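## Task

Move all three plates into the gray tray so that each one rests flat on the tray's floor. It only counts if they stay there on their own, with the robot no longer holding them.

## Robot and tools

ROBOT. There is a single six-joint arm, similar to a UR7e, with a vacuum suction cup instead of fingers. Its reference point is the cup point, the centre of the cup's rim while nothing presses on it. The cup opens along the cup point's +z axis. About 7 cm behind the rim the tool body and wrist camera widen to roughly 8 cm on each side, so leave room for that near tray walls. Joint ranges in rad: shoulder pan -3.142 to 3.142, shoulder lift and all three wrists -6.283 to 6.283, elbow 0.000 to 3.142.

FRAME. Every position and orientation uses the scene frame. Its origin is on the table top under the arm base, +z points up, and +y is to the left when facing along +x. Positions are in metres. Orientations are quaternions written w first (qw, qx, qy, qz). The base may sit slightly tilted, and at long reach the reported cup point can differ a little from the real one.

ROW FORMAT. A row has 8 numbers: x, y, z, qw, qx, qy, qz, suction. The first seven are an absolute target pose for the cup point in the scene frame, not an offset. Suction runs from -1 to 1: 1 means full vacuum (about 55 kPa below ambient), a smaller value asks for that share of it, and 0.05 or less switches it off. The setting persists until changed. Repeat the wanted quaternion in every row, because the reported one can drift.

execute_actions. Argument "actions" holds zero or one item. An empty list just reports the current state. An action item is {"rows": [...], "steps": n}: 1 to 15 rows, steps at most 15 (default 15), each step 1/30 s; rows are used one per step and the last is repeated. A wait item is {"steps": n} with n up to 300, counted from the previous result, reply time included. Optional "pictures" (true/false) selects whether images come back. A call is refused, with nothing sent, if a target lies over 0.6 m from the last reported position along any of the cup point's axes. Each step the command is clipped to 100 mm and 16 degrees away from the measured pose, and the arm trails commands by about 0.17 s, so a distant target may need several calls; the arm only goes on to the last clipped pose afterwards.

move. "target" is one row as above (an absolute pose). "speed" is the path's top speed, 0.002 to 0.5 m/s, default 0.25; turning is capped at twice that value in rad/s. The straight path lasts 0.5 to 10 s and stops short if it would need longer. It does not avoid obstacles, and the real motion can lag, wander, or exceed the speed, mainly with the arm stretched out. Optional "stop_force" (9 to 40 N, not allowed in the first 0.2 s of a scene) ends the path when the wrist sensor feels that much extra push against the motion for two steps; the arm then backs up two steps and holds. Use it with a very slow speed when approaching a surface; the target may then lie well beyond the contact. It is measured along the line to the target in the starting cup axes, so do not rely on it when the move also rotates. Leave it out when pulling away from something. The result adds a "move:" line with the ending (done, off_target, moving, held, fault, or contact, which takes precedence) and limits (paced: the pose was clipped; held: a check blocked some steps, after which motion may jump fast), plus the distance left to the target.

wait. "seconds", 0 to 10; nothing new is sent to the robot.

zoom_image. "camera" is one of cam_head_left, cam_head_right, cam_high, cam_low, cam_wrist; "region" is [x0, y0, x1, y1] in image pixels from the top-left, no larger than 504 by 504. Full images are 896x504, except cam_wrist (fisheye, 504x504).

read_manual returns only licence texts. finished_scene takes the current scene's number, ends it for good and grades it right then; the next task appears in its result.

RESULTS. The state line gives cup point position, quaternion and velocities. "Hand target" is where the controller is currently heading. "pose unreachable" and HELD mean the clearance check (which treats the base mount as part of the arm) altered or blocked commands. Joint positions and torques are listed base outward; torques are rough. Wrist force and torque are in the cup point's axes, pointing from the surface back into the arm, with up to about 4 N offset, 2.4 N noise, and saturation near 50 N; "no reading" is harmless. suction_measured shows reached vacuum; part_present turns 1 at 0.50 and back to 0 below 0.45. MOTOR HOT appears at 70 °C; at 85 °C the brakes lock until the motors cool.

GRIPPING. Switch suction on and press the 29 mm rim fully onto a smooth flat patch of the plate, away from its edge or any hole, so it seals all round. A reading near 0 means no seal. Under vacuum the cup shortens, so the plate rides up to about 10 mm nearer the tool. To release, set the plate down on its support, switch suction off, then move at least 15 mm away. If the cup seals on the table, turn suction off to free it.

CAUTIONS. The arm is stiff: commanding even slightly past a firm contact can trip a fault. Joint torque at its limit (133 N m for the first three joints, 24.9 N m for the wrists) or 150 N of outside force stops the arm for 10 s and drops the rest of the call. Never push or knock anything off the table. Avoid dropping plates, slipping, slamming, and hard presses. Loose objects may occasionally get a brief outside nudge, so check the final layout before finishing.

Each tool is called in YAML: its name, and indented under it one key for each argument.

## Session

execute_actions:
  actions: []

Scene clock: 0.00 s of 7200.00 s.
end_effector_position=(+0.4269, -0.0229, +0.3220) suction_measured=0.00 part_present=0 end_effector_quat_wxyz=(+0.002, +0.024, +1.000, +0.007) end_effector_velocity=(-0.000, -0.000, -0.000) end_effector_angular_velocity=(-0.001, +0.002, -0.000)
Joint positions: [-0.316 -1.722  2.042 -1.888 -1.569 -0.316]
Joint velocities: [-0.    -0.    -0.     0.002 -0.001 -0.   ]
Joint torques (N m, as the arm reports them, + toward a larger angle): no reading
Wrist force (N, on the end effector, along its own x y z axes, offset not removed): no reading
Wrist torque (N m, same axes, about the end effector's origin, offset not removed): no reading
Hand target: +0.427, -0.023, +0.322; +0.002, +0.024, +1.000, +0.007
camera_calibration (this result's frames):
cam_wrist: T_world_to_cam=[[-0.0103337, -0.999826, -0.0155137, -0.00394189], [-0.936524, 0.00423978, 0.350578, 0.298209], [-0.350451, 0.0181517, -0.936405, 0.552269], [0, 0, 0, 1]] pos_world=[0.472782, -0.0152302, 0.412541]

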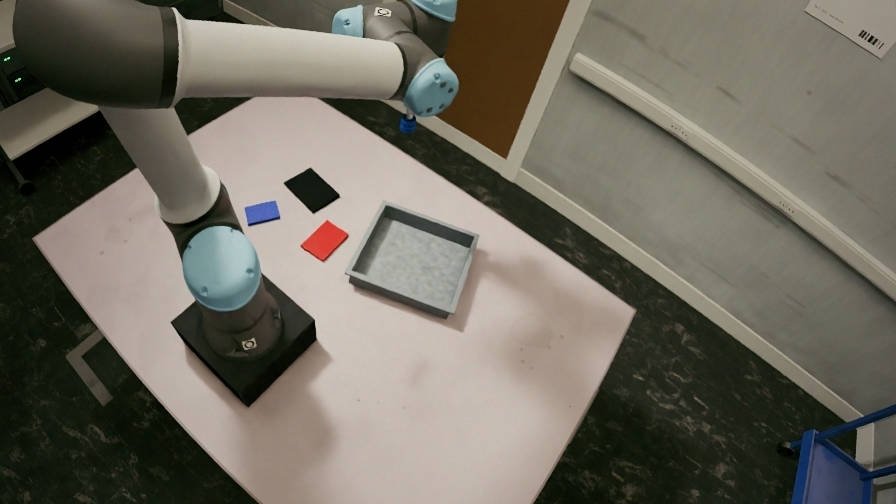

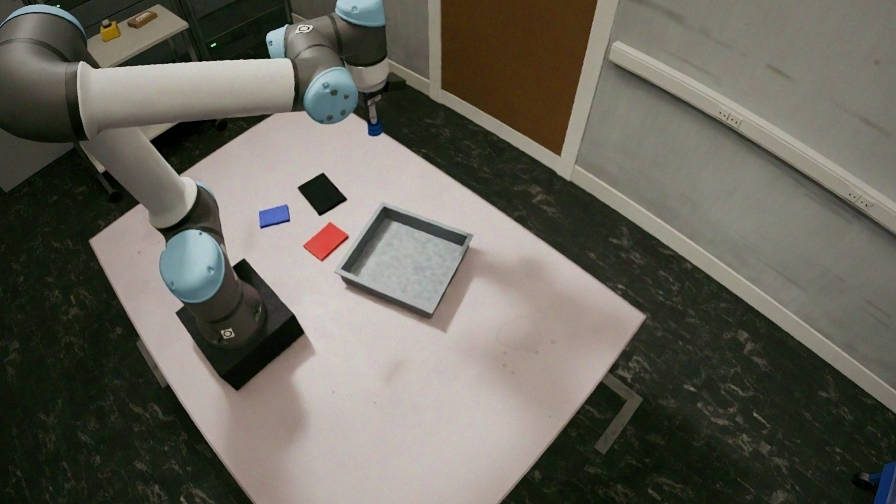

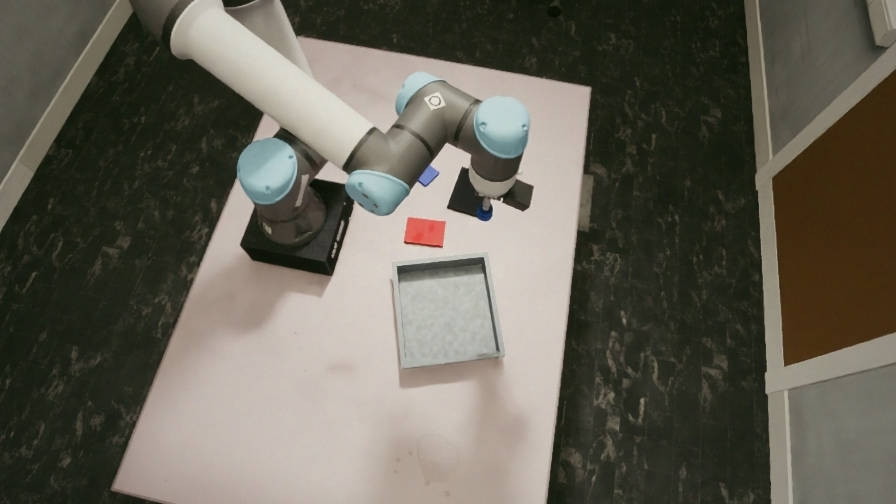

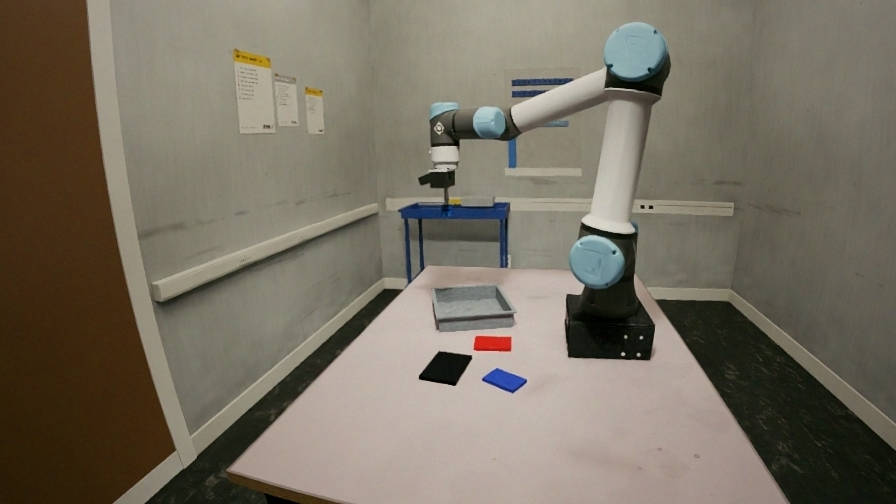

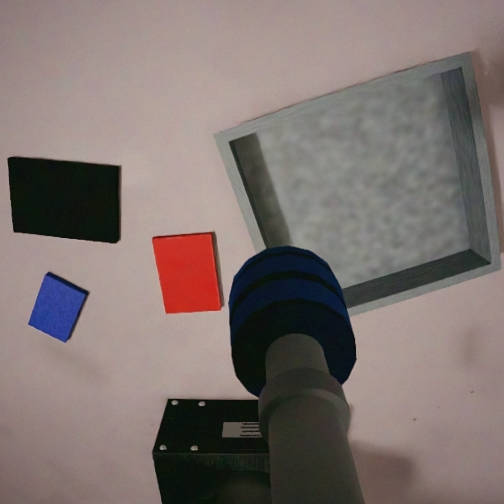

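zoom_image:
  camera: "cam_wrist"
  region: [0, 130, 252, 382]

zoom_image:
  camera: "cam_wrist"
  region: [200, 30, 504, 334]

zoom_image:
  camera: "cam_low"
  region: [400, 270, 560, 410]

Region (0, 130, 252, 382) of cam_wrist's 504x504 image, scaled by 2.000, with more detail than that image has.

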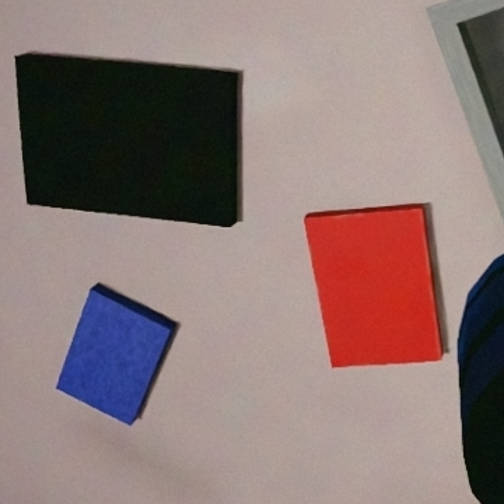

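Region (200, 30, 504, 334) of cam_wrist's 504x504 image, scaled by 1.658, with more detail than that image has.

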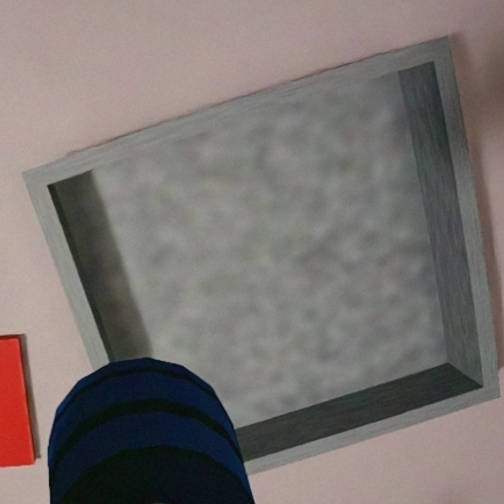

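Region (400, 270, 560, 410) of cam_low's 896x504 image, scaled by 3.150, with more detail than that image has; it fills the top 441 rows of this view, and the rest is white.

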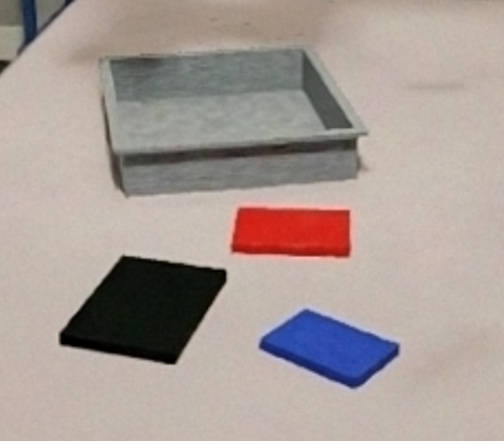

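move:
  target: [0.382, 0.202, 0.02, 0, -0.2164, 0.9763, 0, 0]
  speed: 0.3

move:
  target: [0.382, 0.202, 0.005, 0, -0.2164, 0.9763, 0, 1]
  speed: 0.012
  stop_force: 9

Scene clock: 14.23 s of 7200.00 s.
end_effector_position=(+0.3815, +0.2017, +0.0202) suction_measured=0.00 part_present=0 end_effector_quat_wxyz=(-0.001, -0.216, +0.976, -0.000) end_effector_velocity=(-0.000, +0.000, -0.002) end_effector_angular_velocity=(-0.001, +0.001, +0.001)
Joint positions: [ 0.225 -1.061  2.359 -2.86  -1.583 -0.259]
Joint velocities: [ 0.002  0.005 -0.001 -0.004 -0.001  0.001]
Joint torques (N m, as the arm reports them, + toward a larger angle): [  8.69 -17.21 -16.62  -5.05  -1.82   1.47]
Wrist force (N, on the end effector, along its own x y z axes, offset not removed): [0.4 -0.3 -5.0]
Wrist torque (N m, same axes, about the end effector's origin, offset not removed): [0.03 -0.28 0.04]
Hand target: +0.382, +0.202, +0.020; -0.001, -0.216, +0.976, -0.000
Off the commanded pose: 0.001 m, 0 deg.
After step 90, 9.33 s passed at rest.
move: done
camera_calibration (this result's frames):
cam_wrist: T_world_to_cam=[[0.456362, -0.889794, -0.000551605, 0.0148807], [-0.831392, -0.426629, 0.356055, 0.407221], [-0.317051, -0.162032, -0.934465, 0.273234], [0, 0, 0, 1]] pos_world=[0.418398, 0.231246, 0.110342]

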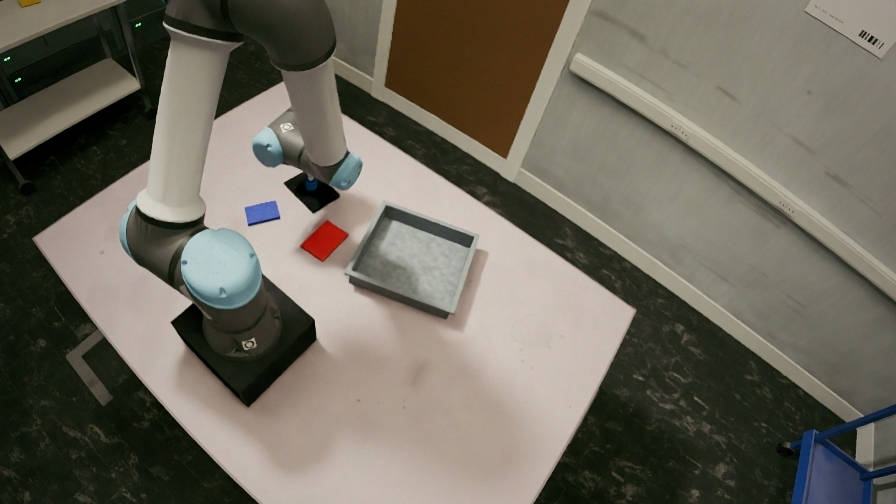

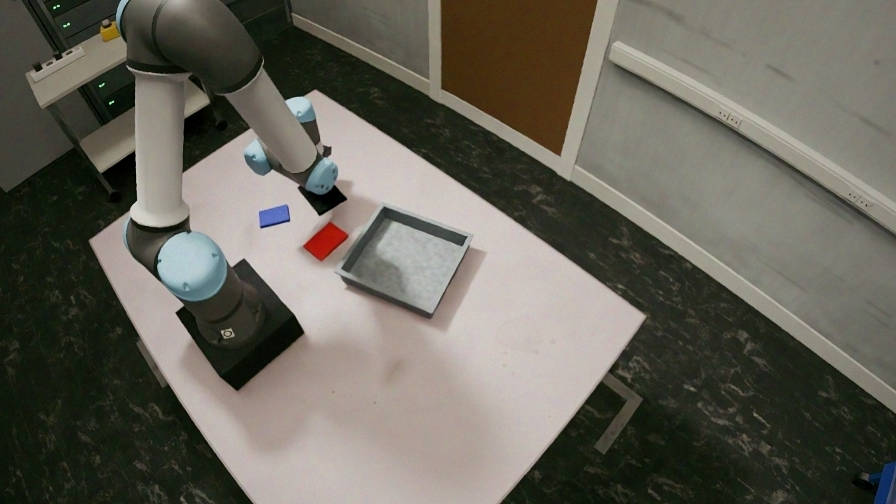

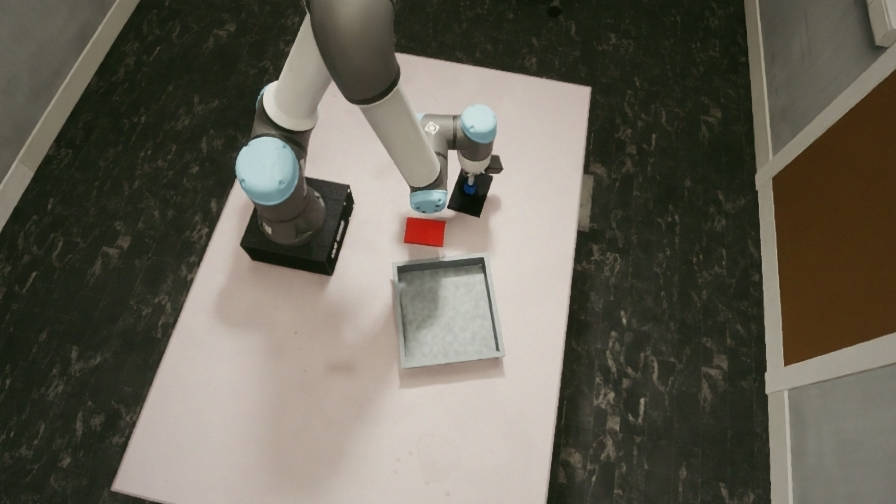

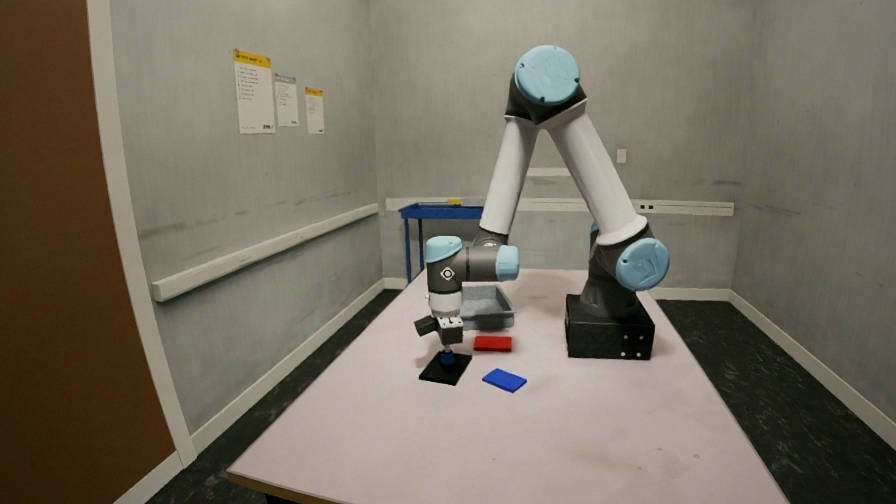

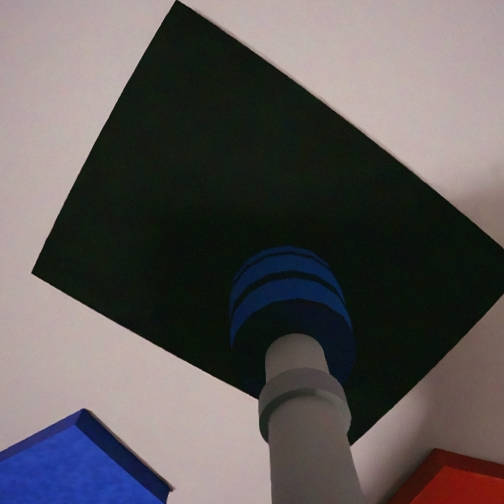

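Scene clock: 15.73 s of 7200.00 s.
end_effector_position=(+0.3820, +0.2020, +0.0052) suction_measured=0.78 part_present=1 end_effector_quat_wxyz=(-0.000, -0.216, +0.976, -0.000) end_effector_velocity=(-0.000, +0.000, -0.002) end_effector_angular_velocity=(-0.000, +0.001, +0.000)
Joint positions: [ 0.225 -1.012  2.357 -2.908 -1.582 -0.259]
Joint velocities: [ 0.     0.006 -0.    -0.005 -0.    -0.   ]
Joint torques (N m, as the arm reports them, + toward a larger angle): [ -4.51 -19.05 -16.25  -4.97   2.05  -2.01]
Wrist force (N, on the end effector, along its own x y z axes, offset not removed): [-0.3 -1.0 1.4]
Wrist torque (N m, same axes, about the end effector's origin, offset not removed): [0.03 -0.21 0.15]
Hand target: +0.382, +0.202, +0.005; -0.000, -0.216, +0.976, +0.000
Off the commanded pose: 0.000 m, 0 deg.
move: done
camera_calibration (this result's frames):
cam_wrist: T_world_to_cam=[[0.456443, -0.889752, -0.000915942, 0.0148776], [-0.831667, -0.427011, 0.354953, 0.413249], [-0.316212, -0.161254, -0.934884, 0.258915], [0, 0, 0, 1]] pos_world=[0.418767, 0.23145, 0.0953849]

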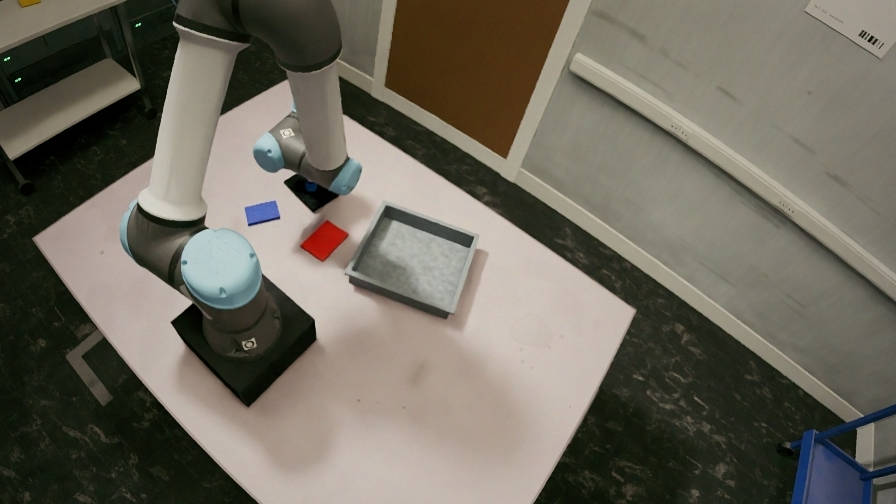

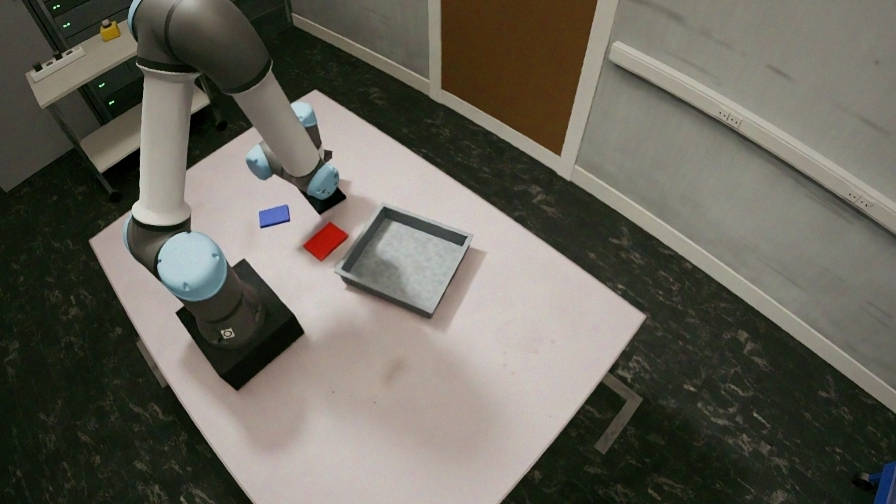

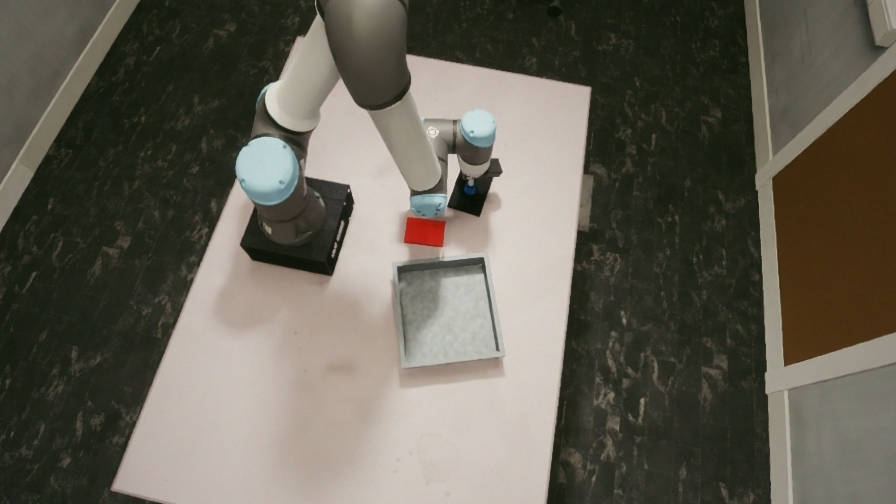

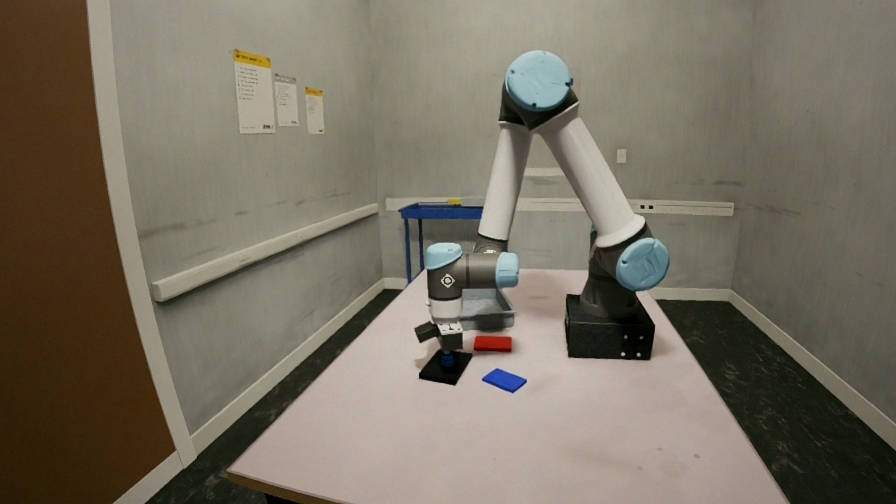

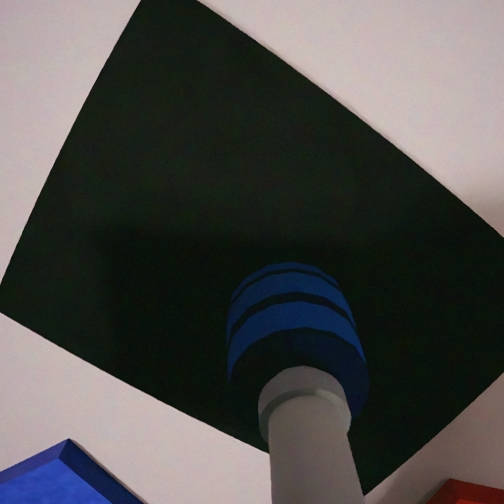

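move:
  target: [0.384, 0.16, 0.08, 0, -0.11, 0.994, 0, 1]
  speed: 0.2

move:
  target: [0.3975, -0.1736, 0.08, 0, 0.342, 0.940, 0, 1]
  speed: 0.3

Scene clock: 17.67 s of 7200.00 s.
end_effector_position=(+0.3840, +0.1601, +0.0798) suction_measured=0.98 part_present=1 end_effector_quat_wxyz=(+0.000, -0.110, +0.994, +0.000) end_effector_velocity=(+0.001, -0.001, +0.002) end_effector_angular_velocity=(-0.000, -0.001, -0.003)
Joint positions: [ 0.123 -1.271  2.39  -2.683 -1.583 -0.145]
Joint velocities: [-0.002 -0.005 -0.002  0.006 -0.     0.001]
Joint torques (N m, as the arm reports them, + toward a larger angle): [ -6.26 -31.01 -20.21   0.19  -1.53   1.39]
Wrist force (N, on the end effector, along its own x y z axes, offset not removed): [1.7 0.4 -0.9]
Wrist torque (N m, same axes, about the end effector's origin, offset not removed): [0.05 -0.24 0.09]
Hand target: +0.384, +0.160, +0.080; +0.000, -0.110, +0.994, +0.000
Off the commanded pose: 0.000 m, 0 deg.
move: done
camera_calibration (this result's frames):
cam_wrist: T_world_to_cam=[[0.255547, -0.966796, -0.00108139, 0.0662531], [-0.903789, -0.23929, 0.354832, 0.368184], [-0.343309, -0.0896988, -0.93493, 0.321547], [0, 0, 0, 1]] pos_world=[0.42622, 0.180998, 0.170052]

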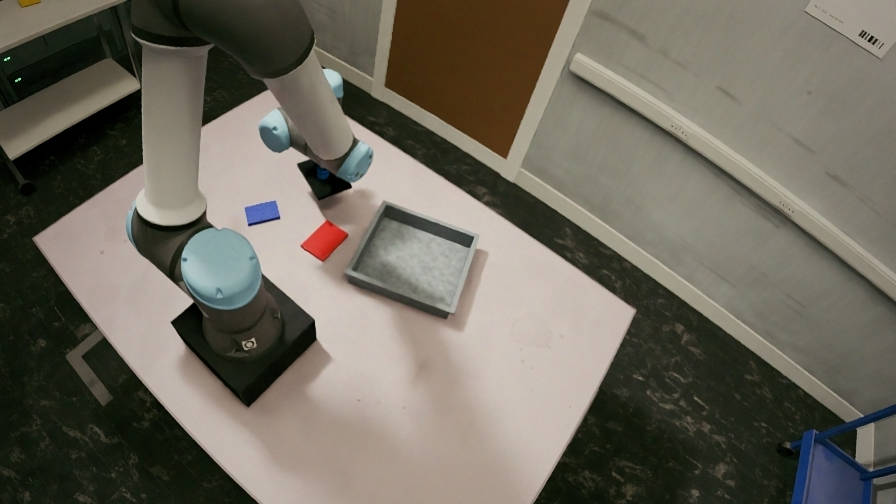

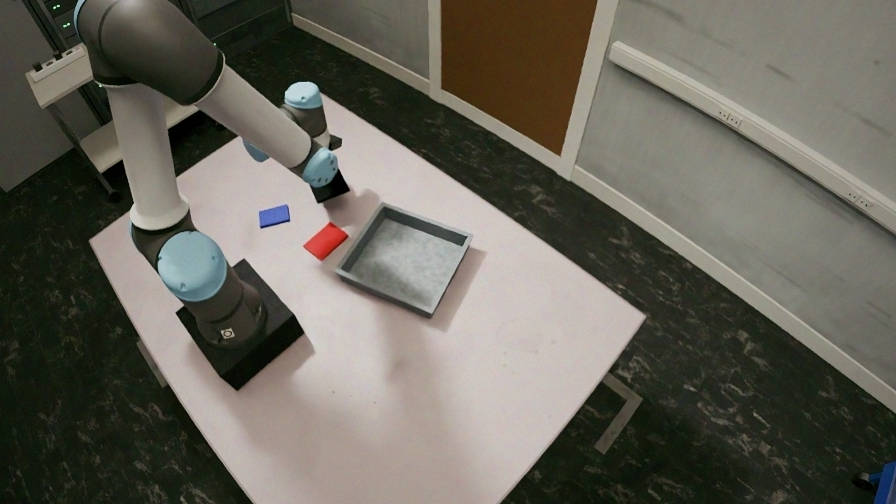

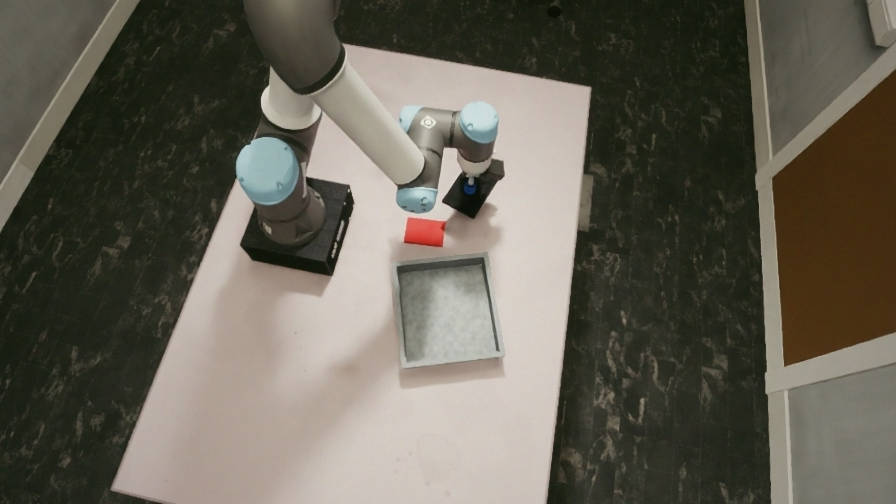

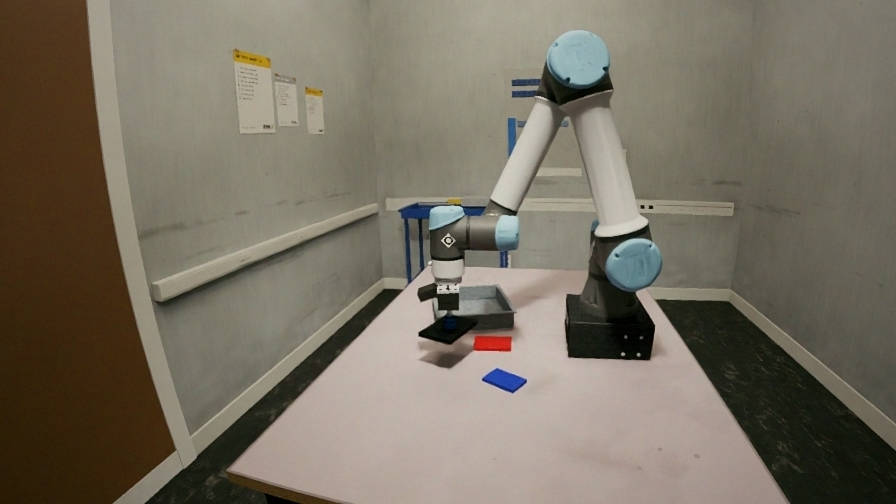

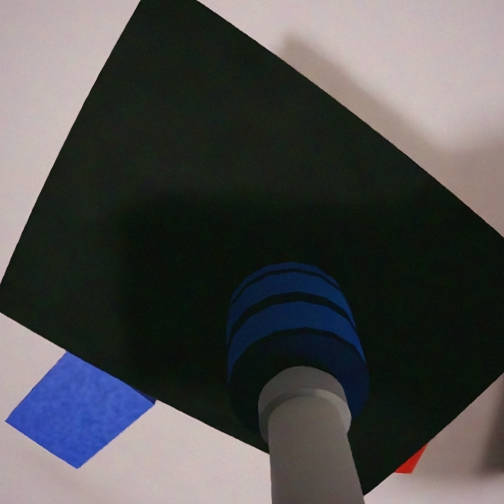

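Scene clock: 19.77 s of 7200.00 s.
end_effector_position=(+0.3980, -0.1732, +0.0800) suction_measured=0.99 part_present=1 end_effector_quat_wxyz=(+0.001, +0.342, +0.940, +0.001) end_effector_velocity=(+0.000, -0.001, -0.000) end_effector_angular_velocity=(+0.001, +0.000, -0.003)
Joint positions: [-0.669 -1.256  2.345 -2.665 -1.582 -0.019]
Joint velocities: [-0.002  0.002 -0.002  0.001  0.     0.001]
Joint torques (N m, as the arm reports them, + toward a larger angle): [ -4.1  -16.08 -21.86   0.52   2.15   1.36]
Wrist force (N, on the end effector, along its own x y z axes, offset not removed): [2.6 -1.8 0.5]
Wrist torque (N m, same axes, about the end effector's origin, offset not removed): [-0.31 -0.37 0.18]
Hand target: +0.398, -0.173, +0.080; +0.001, +0.342, +0.940, +0.001
Off the commanded pose: 0.001 m, 0 deg.
move: done
camera_calibration (this result's frames):
cam_wrist: T_world_to_cam=[[-0.612986, -0.79009, -0.00262426, 0.116813], [-0.739402, 0.572483, 0.354326, 0.376211], [-0.278447, 0.219137, -0.935118, 0.32432], [0, 0, 0, 1]] pos_world=[0.440082, -0.194152, 0.170282]

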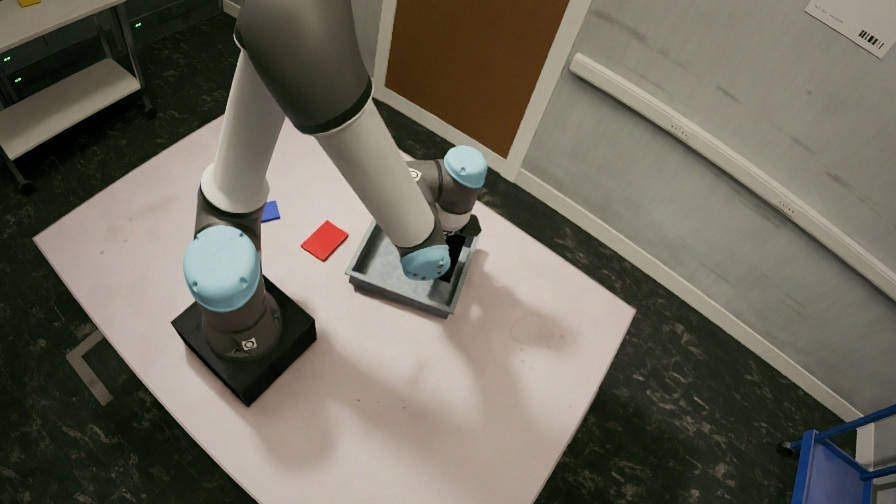

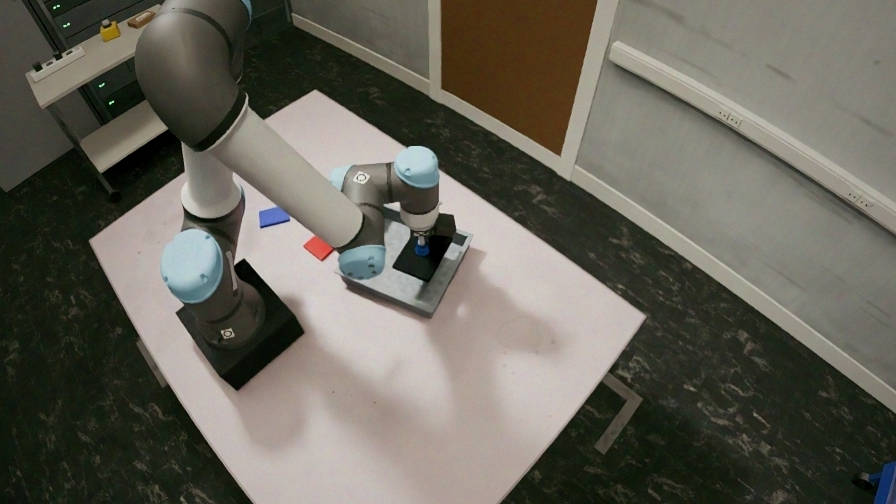

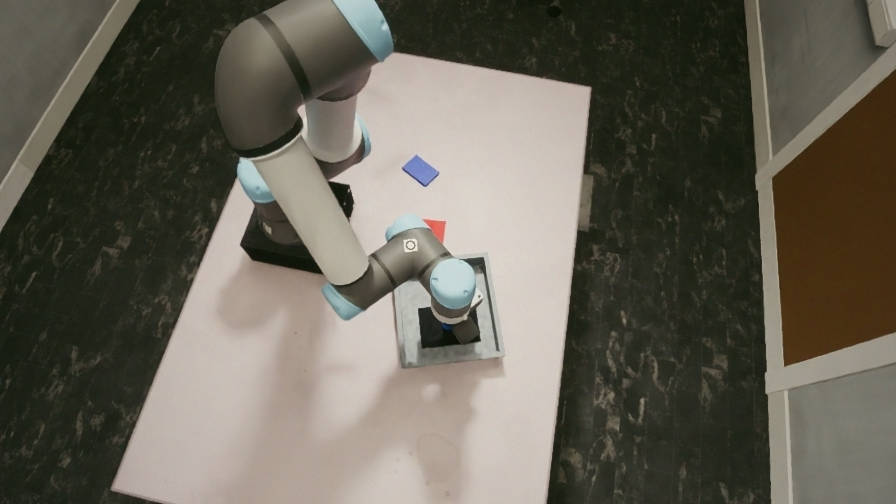

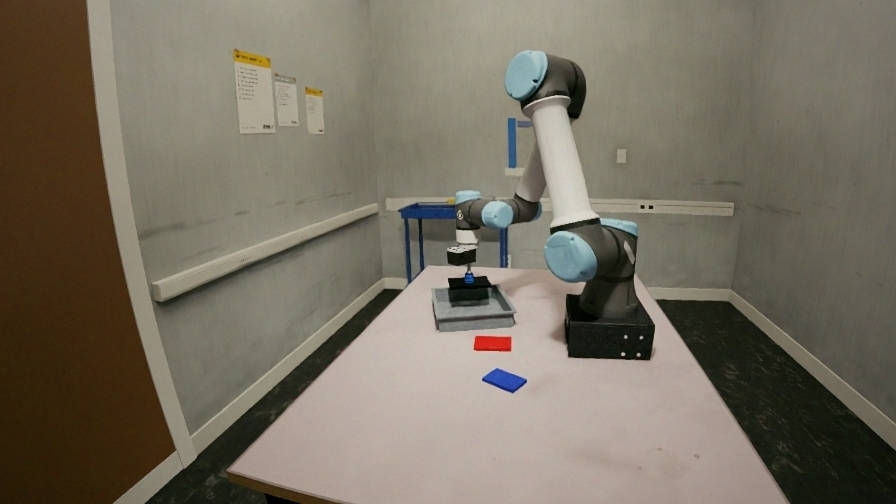

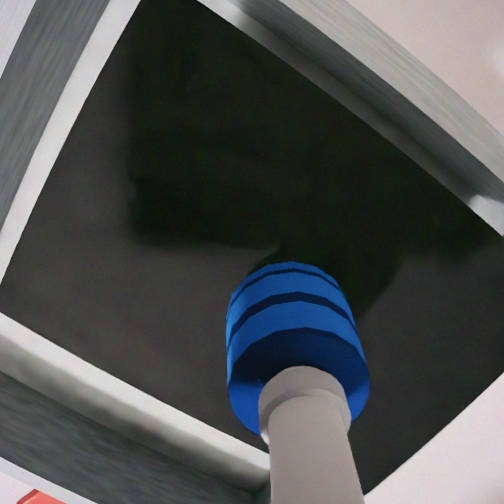

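Clear of the walls. Lowering.

move:
  target: [0.3975, -0.1736, 0.009, 0, 0.342, 0.940, 0, 1]
  speed: 0.12

move:
  target: [0.3975, -0.1736, -0.003, 0, 0.342, 0.940, 0, 1]
  speed: 0.004
  stop_force: 9

Scene clock: 21.60 s of 7200.00 s.
end_effector_position=(+0.3974, -0.1736, +0.0092) suction_measured=1.00 part_present=1 end_effector_quat_wxyz=(-0.000, +0.342, +0.940, +0.000) end_effector_velocity=(+0.000, -0.001, -0.002) end_effector_angular_velocity=(-0.002, +0.000, -0.000)
Joint positions: [-0.671 -1.036  2.358 -2.896 -1.584 -0.022]
Joint velocities: [-0.     0.006 -0.001 -0.006 -0.001  0.   ]
Joint torques (N m, as the arm reports them, + toward a larger angle): [  2.48 -20.13 -17.28  -4.84  -2.    -1.57]
Wrist force (N, on the end effector, along its own x y z axes, offset not removed): [3.3 -2.7 0.8]
Wrist torque (N m, same axes, about the end effector's origin, offset not removed): [-0.33 -0.62 0.12]
Hand target: +0.397, -0.174, +0.009; +0.000, +0.342, +0.940, +0.000
Off the commanded pose: 0.000 m, 0 deg.
move: done
camera_calibration (this result's frames):
cam_wrist: T_world_to_cam=[[-0.613246, -0.789891, -0.000924524, 0.116135], [-0.738642, 0.573042, 0.355007, 0.400902], [-0.279887, 0.21839, -0.934863, 0.258441], [0, 0, 0, 1]] pos_world=[0.439676, -0.194441, 0.0993913]

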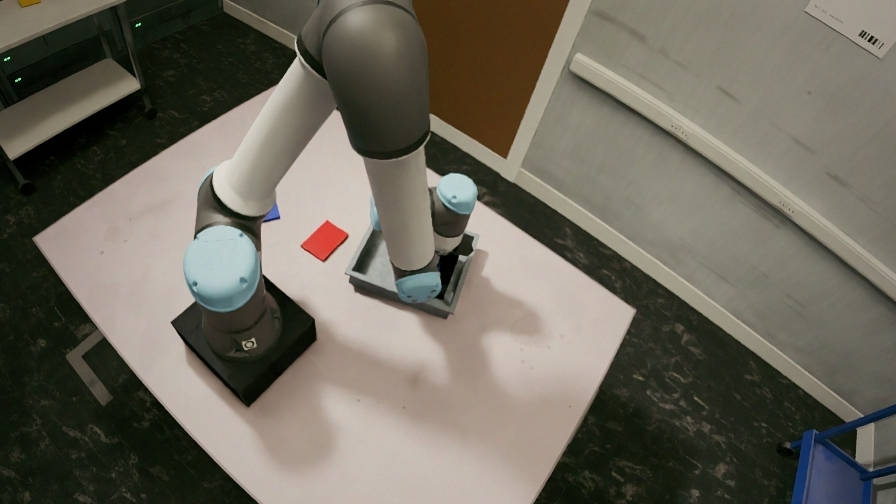

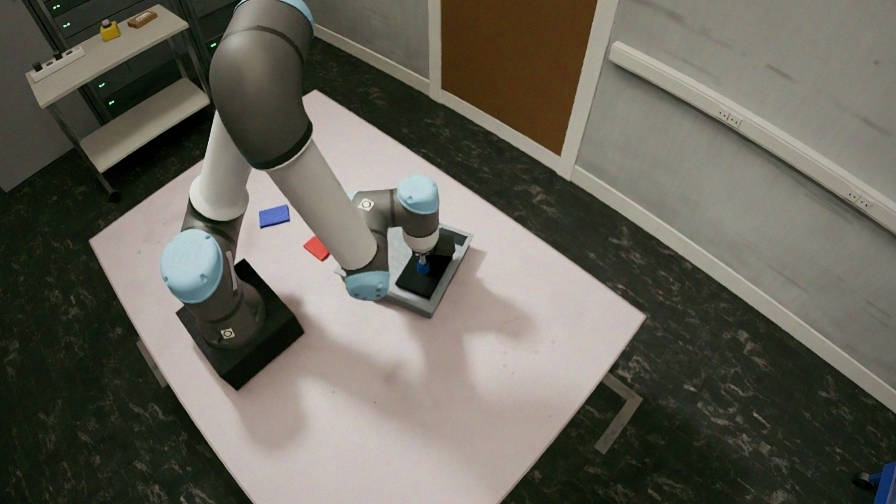

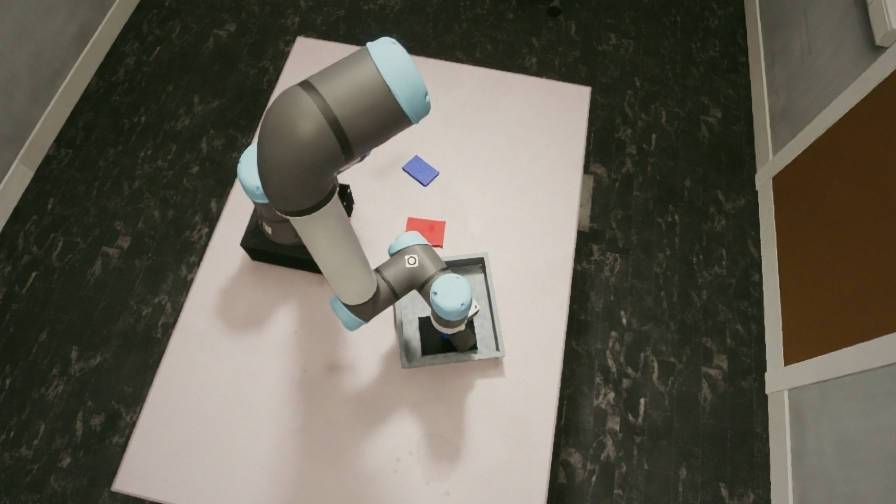

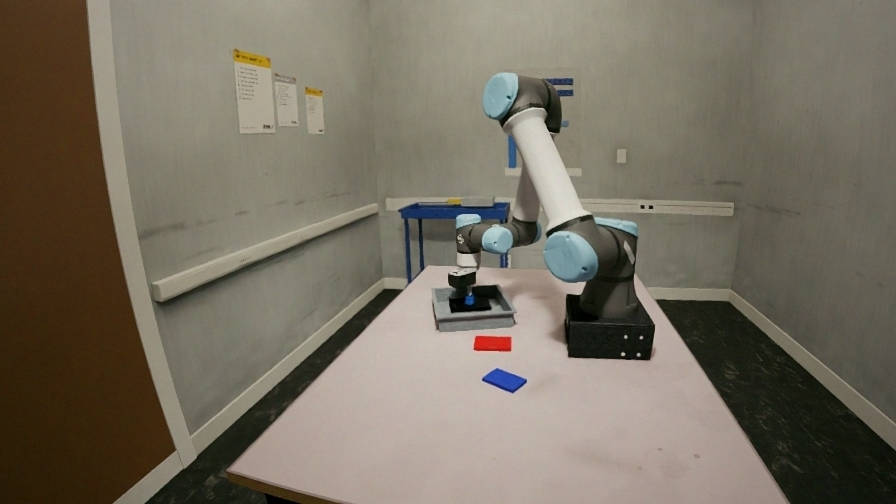

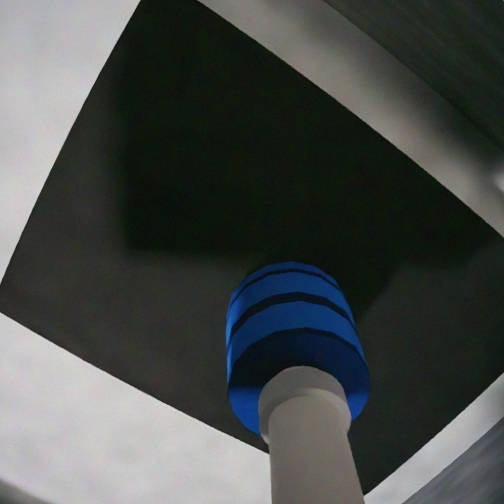

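Scene clock: 23.70 s of 7200.00 s.
end_effector_position=(+0.3975, -0.1736, +0.0022) suction_measured=0.96 part_present=1 end_effector_quat_wxyz=(+0.000, +0.342, +0.940, -0.000) end_effector_velocity=(-0.001, +0.001, +0.000) end_effector_angular_velocity=(+0.002, +0.005, +0.000)
Joint positions: [-0.672 -1.014  2.357 -2.918 -1.584 -0.022]
Joint velocities: [ 0.    -0.003  0.001  0.008 -0.001 -0.   ]
Joint torques (N m, as the arm reports them, + toward a larger angle): [ -4.88 -32.79 -11.38   1.07  -1.5   -1.8 ]
Wrist force (N, on the end effector, along its own x y z axes, offset not removed): [8.5 0.1 -21.9]
Wrist torque (N m, same axes, about the end effector's origin, offset not removed): [-0.04 -0.54 0.10]
Hand target: +0.397, -0.174, +0.002; -0.000, +0.342, +0.940, +0.000
Off the commanded pose: 0.005 m, 0 deg.
move: contact
camera_calibration (this result's frames):
cam_wrist: T_world_to_cam=[[-0.613229, -0.789904, -0.000899721, 0.116125], [-0.738679, 0.573057, 0.354906, 0.403456], [-0.279827, 0.218304, -0.934901, 0.251938], [0, 0, 0, 1]] pos_world=[0.439735, -0.194475, 0.0924529]

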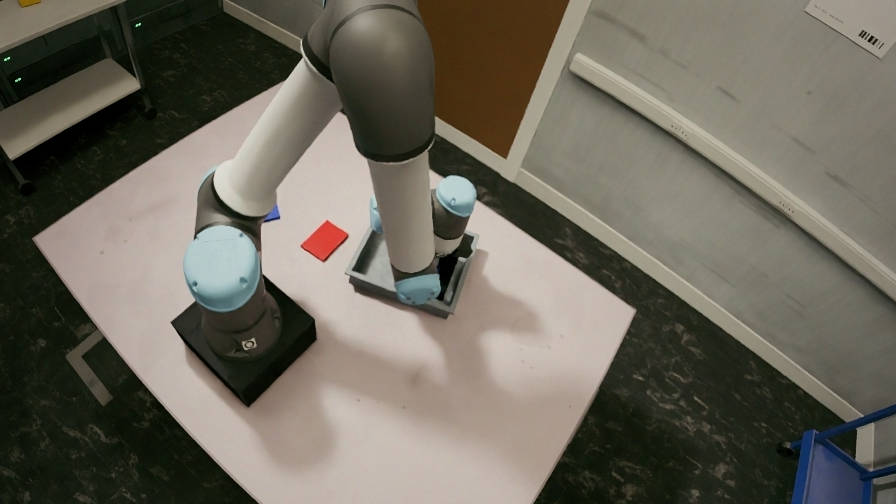

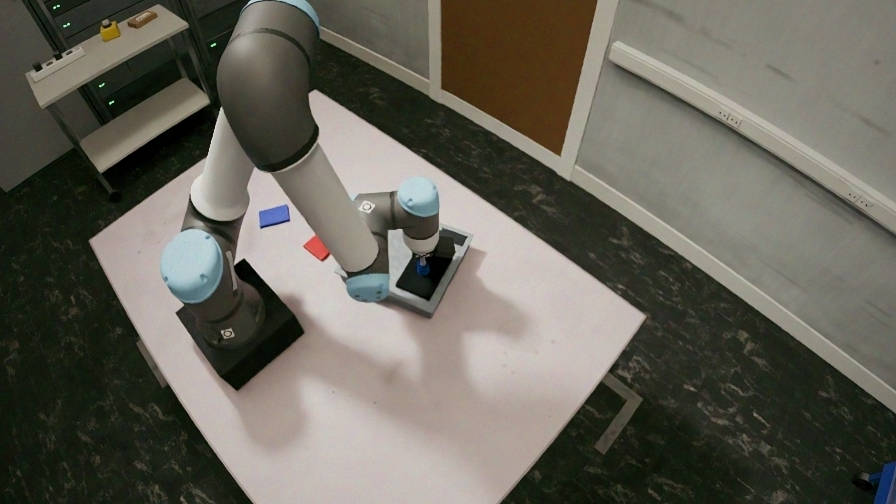

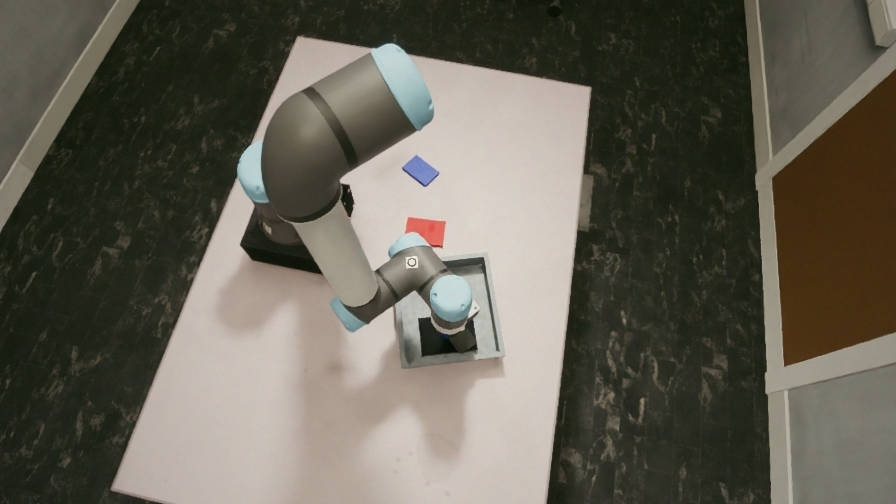

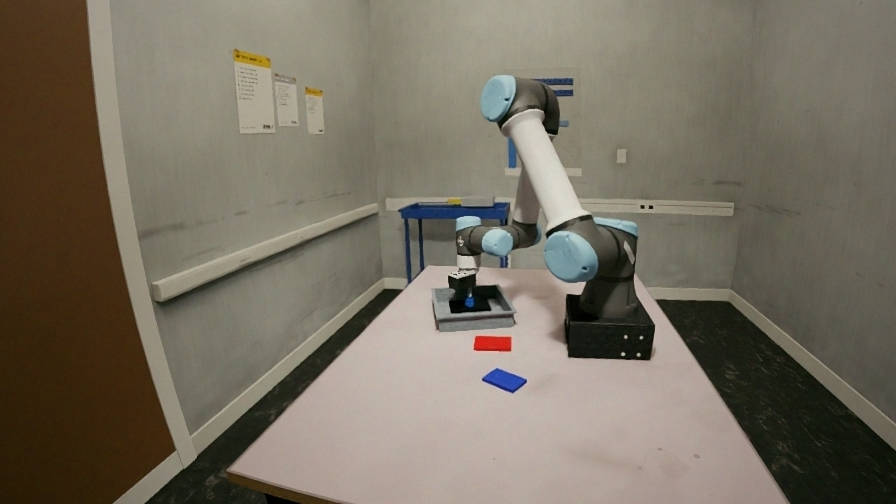

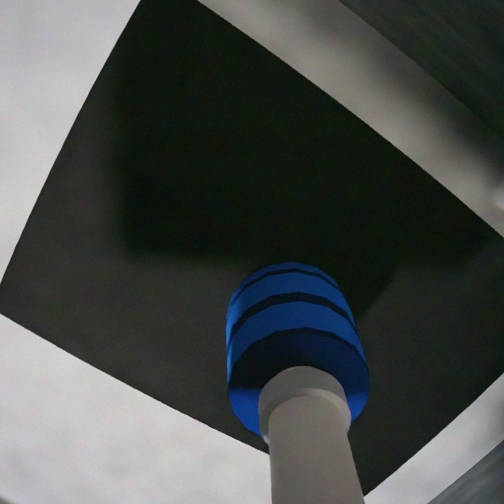

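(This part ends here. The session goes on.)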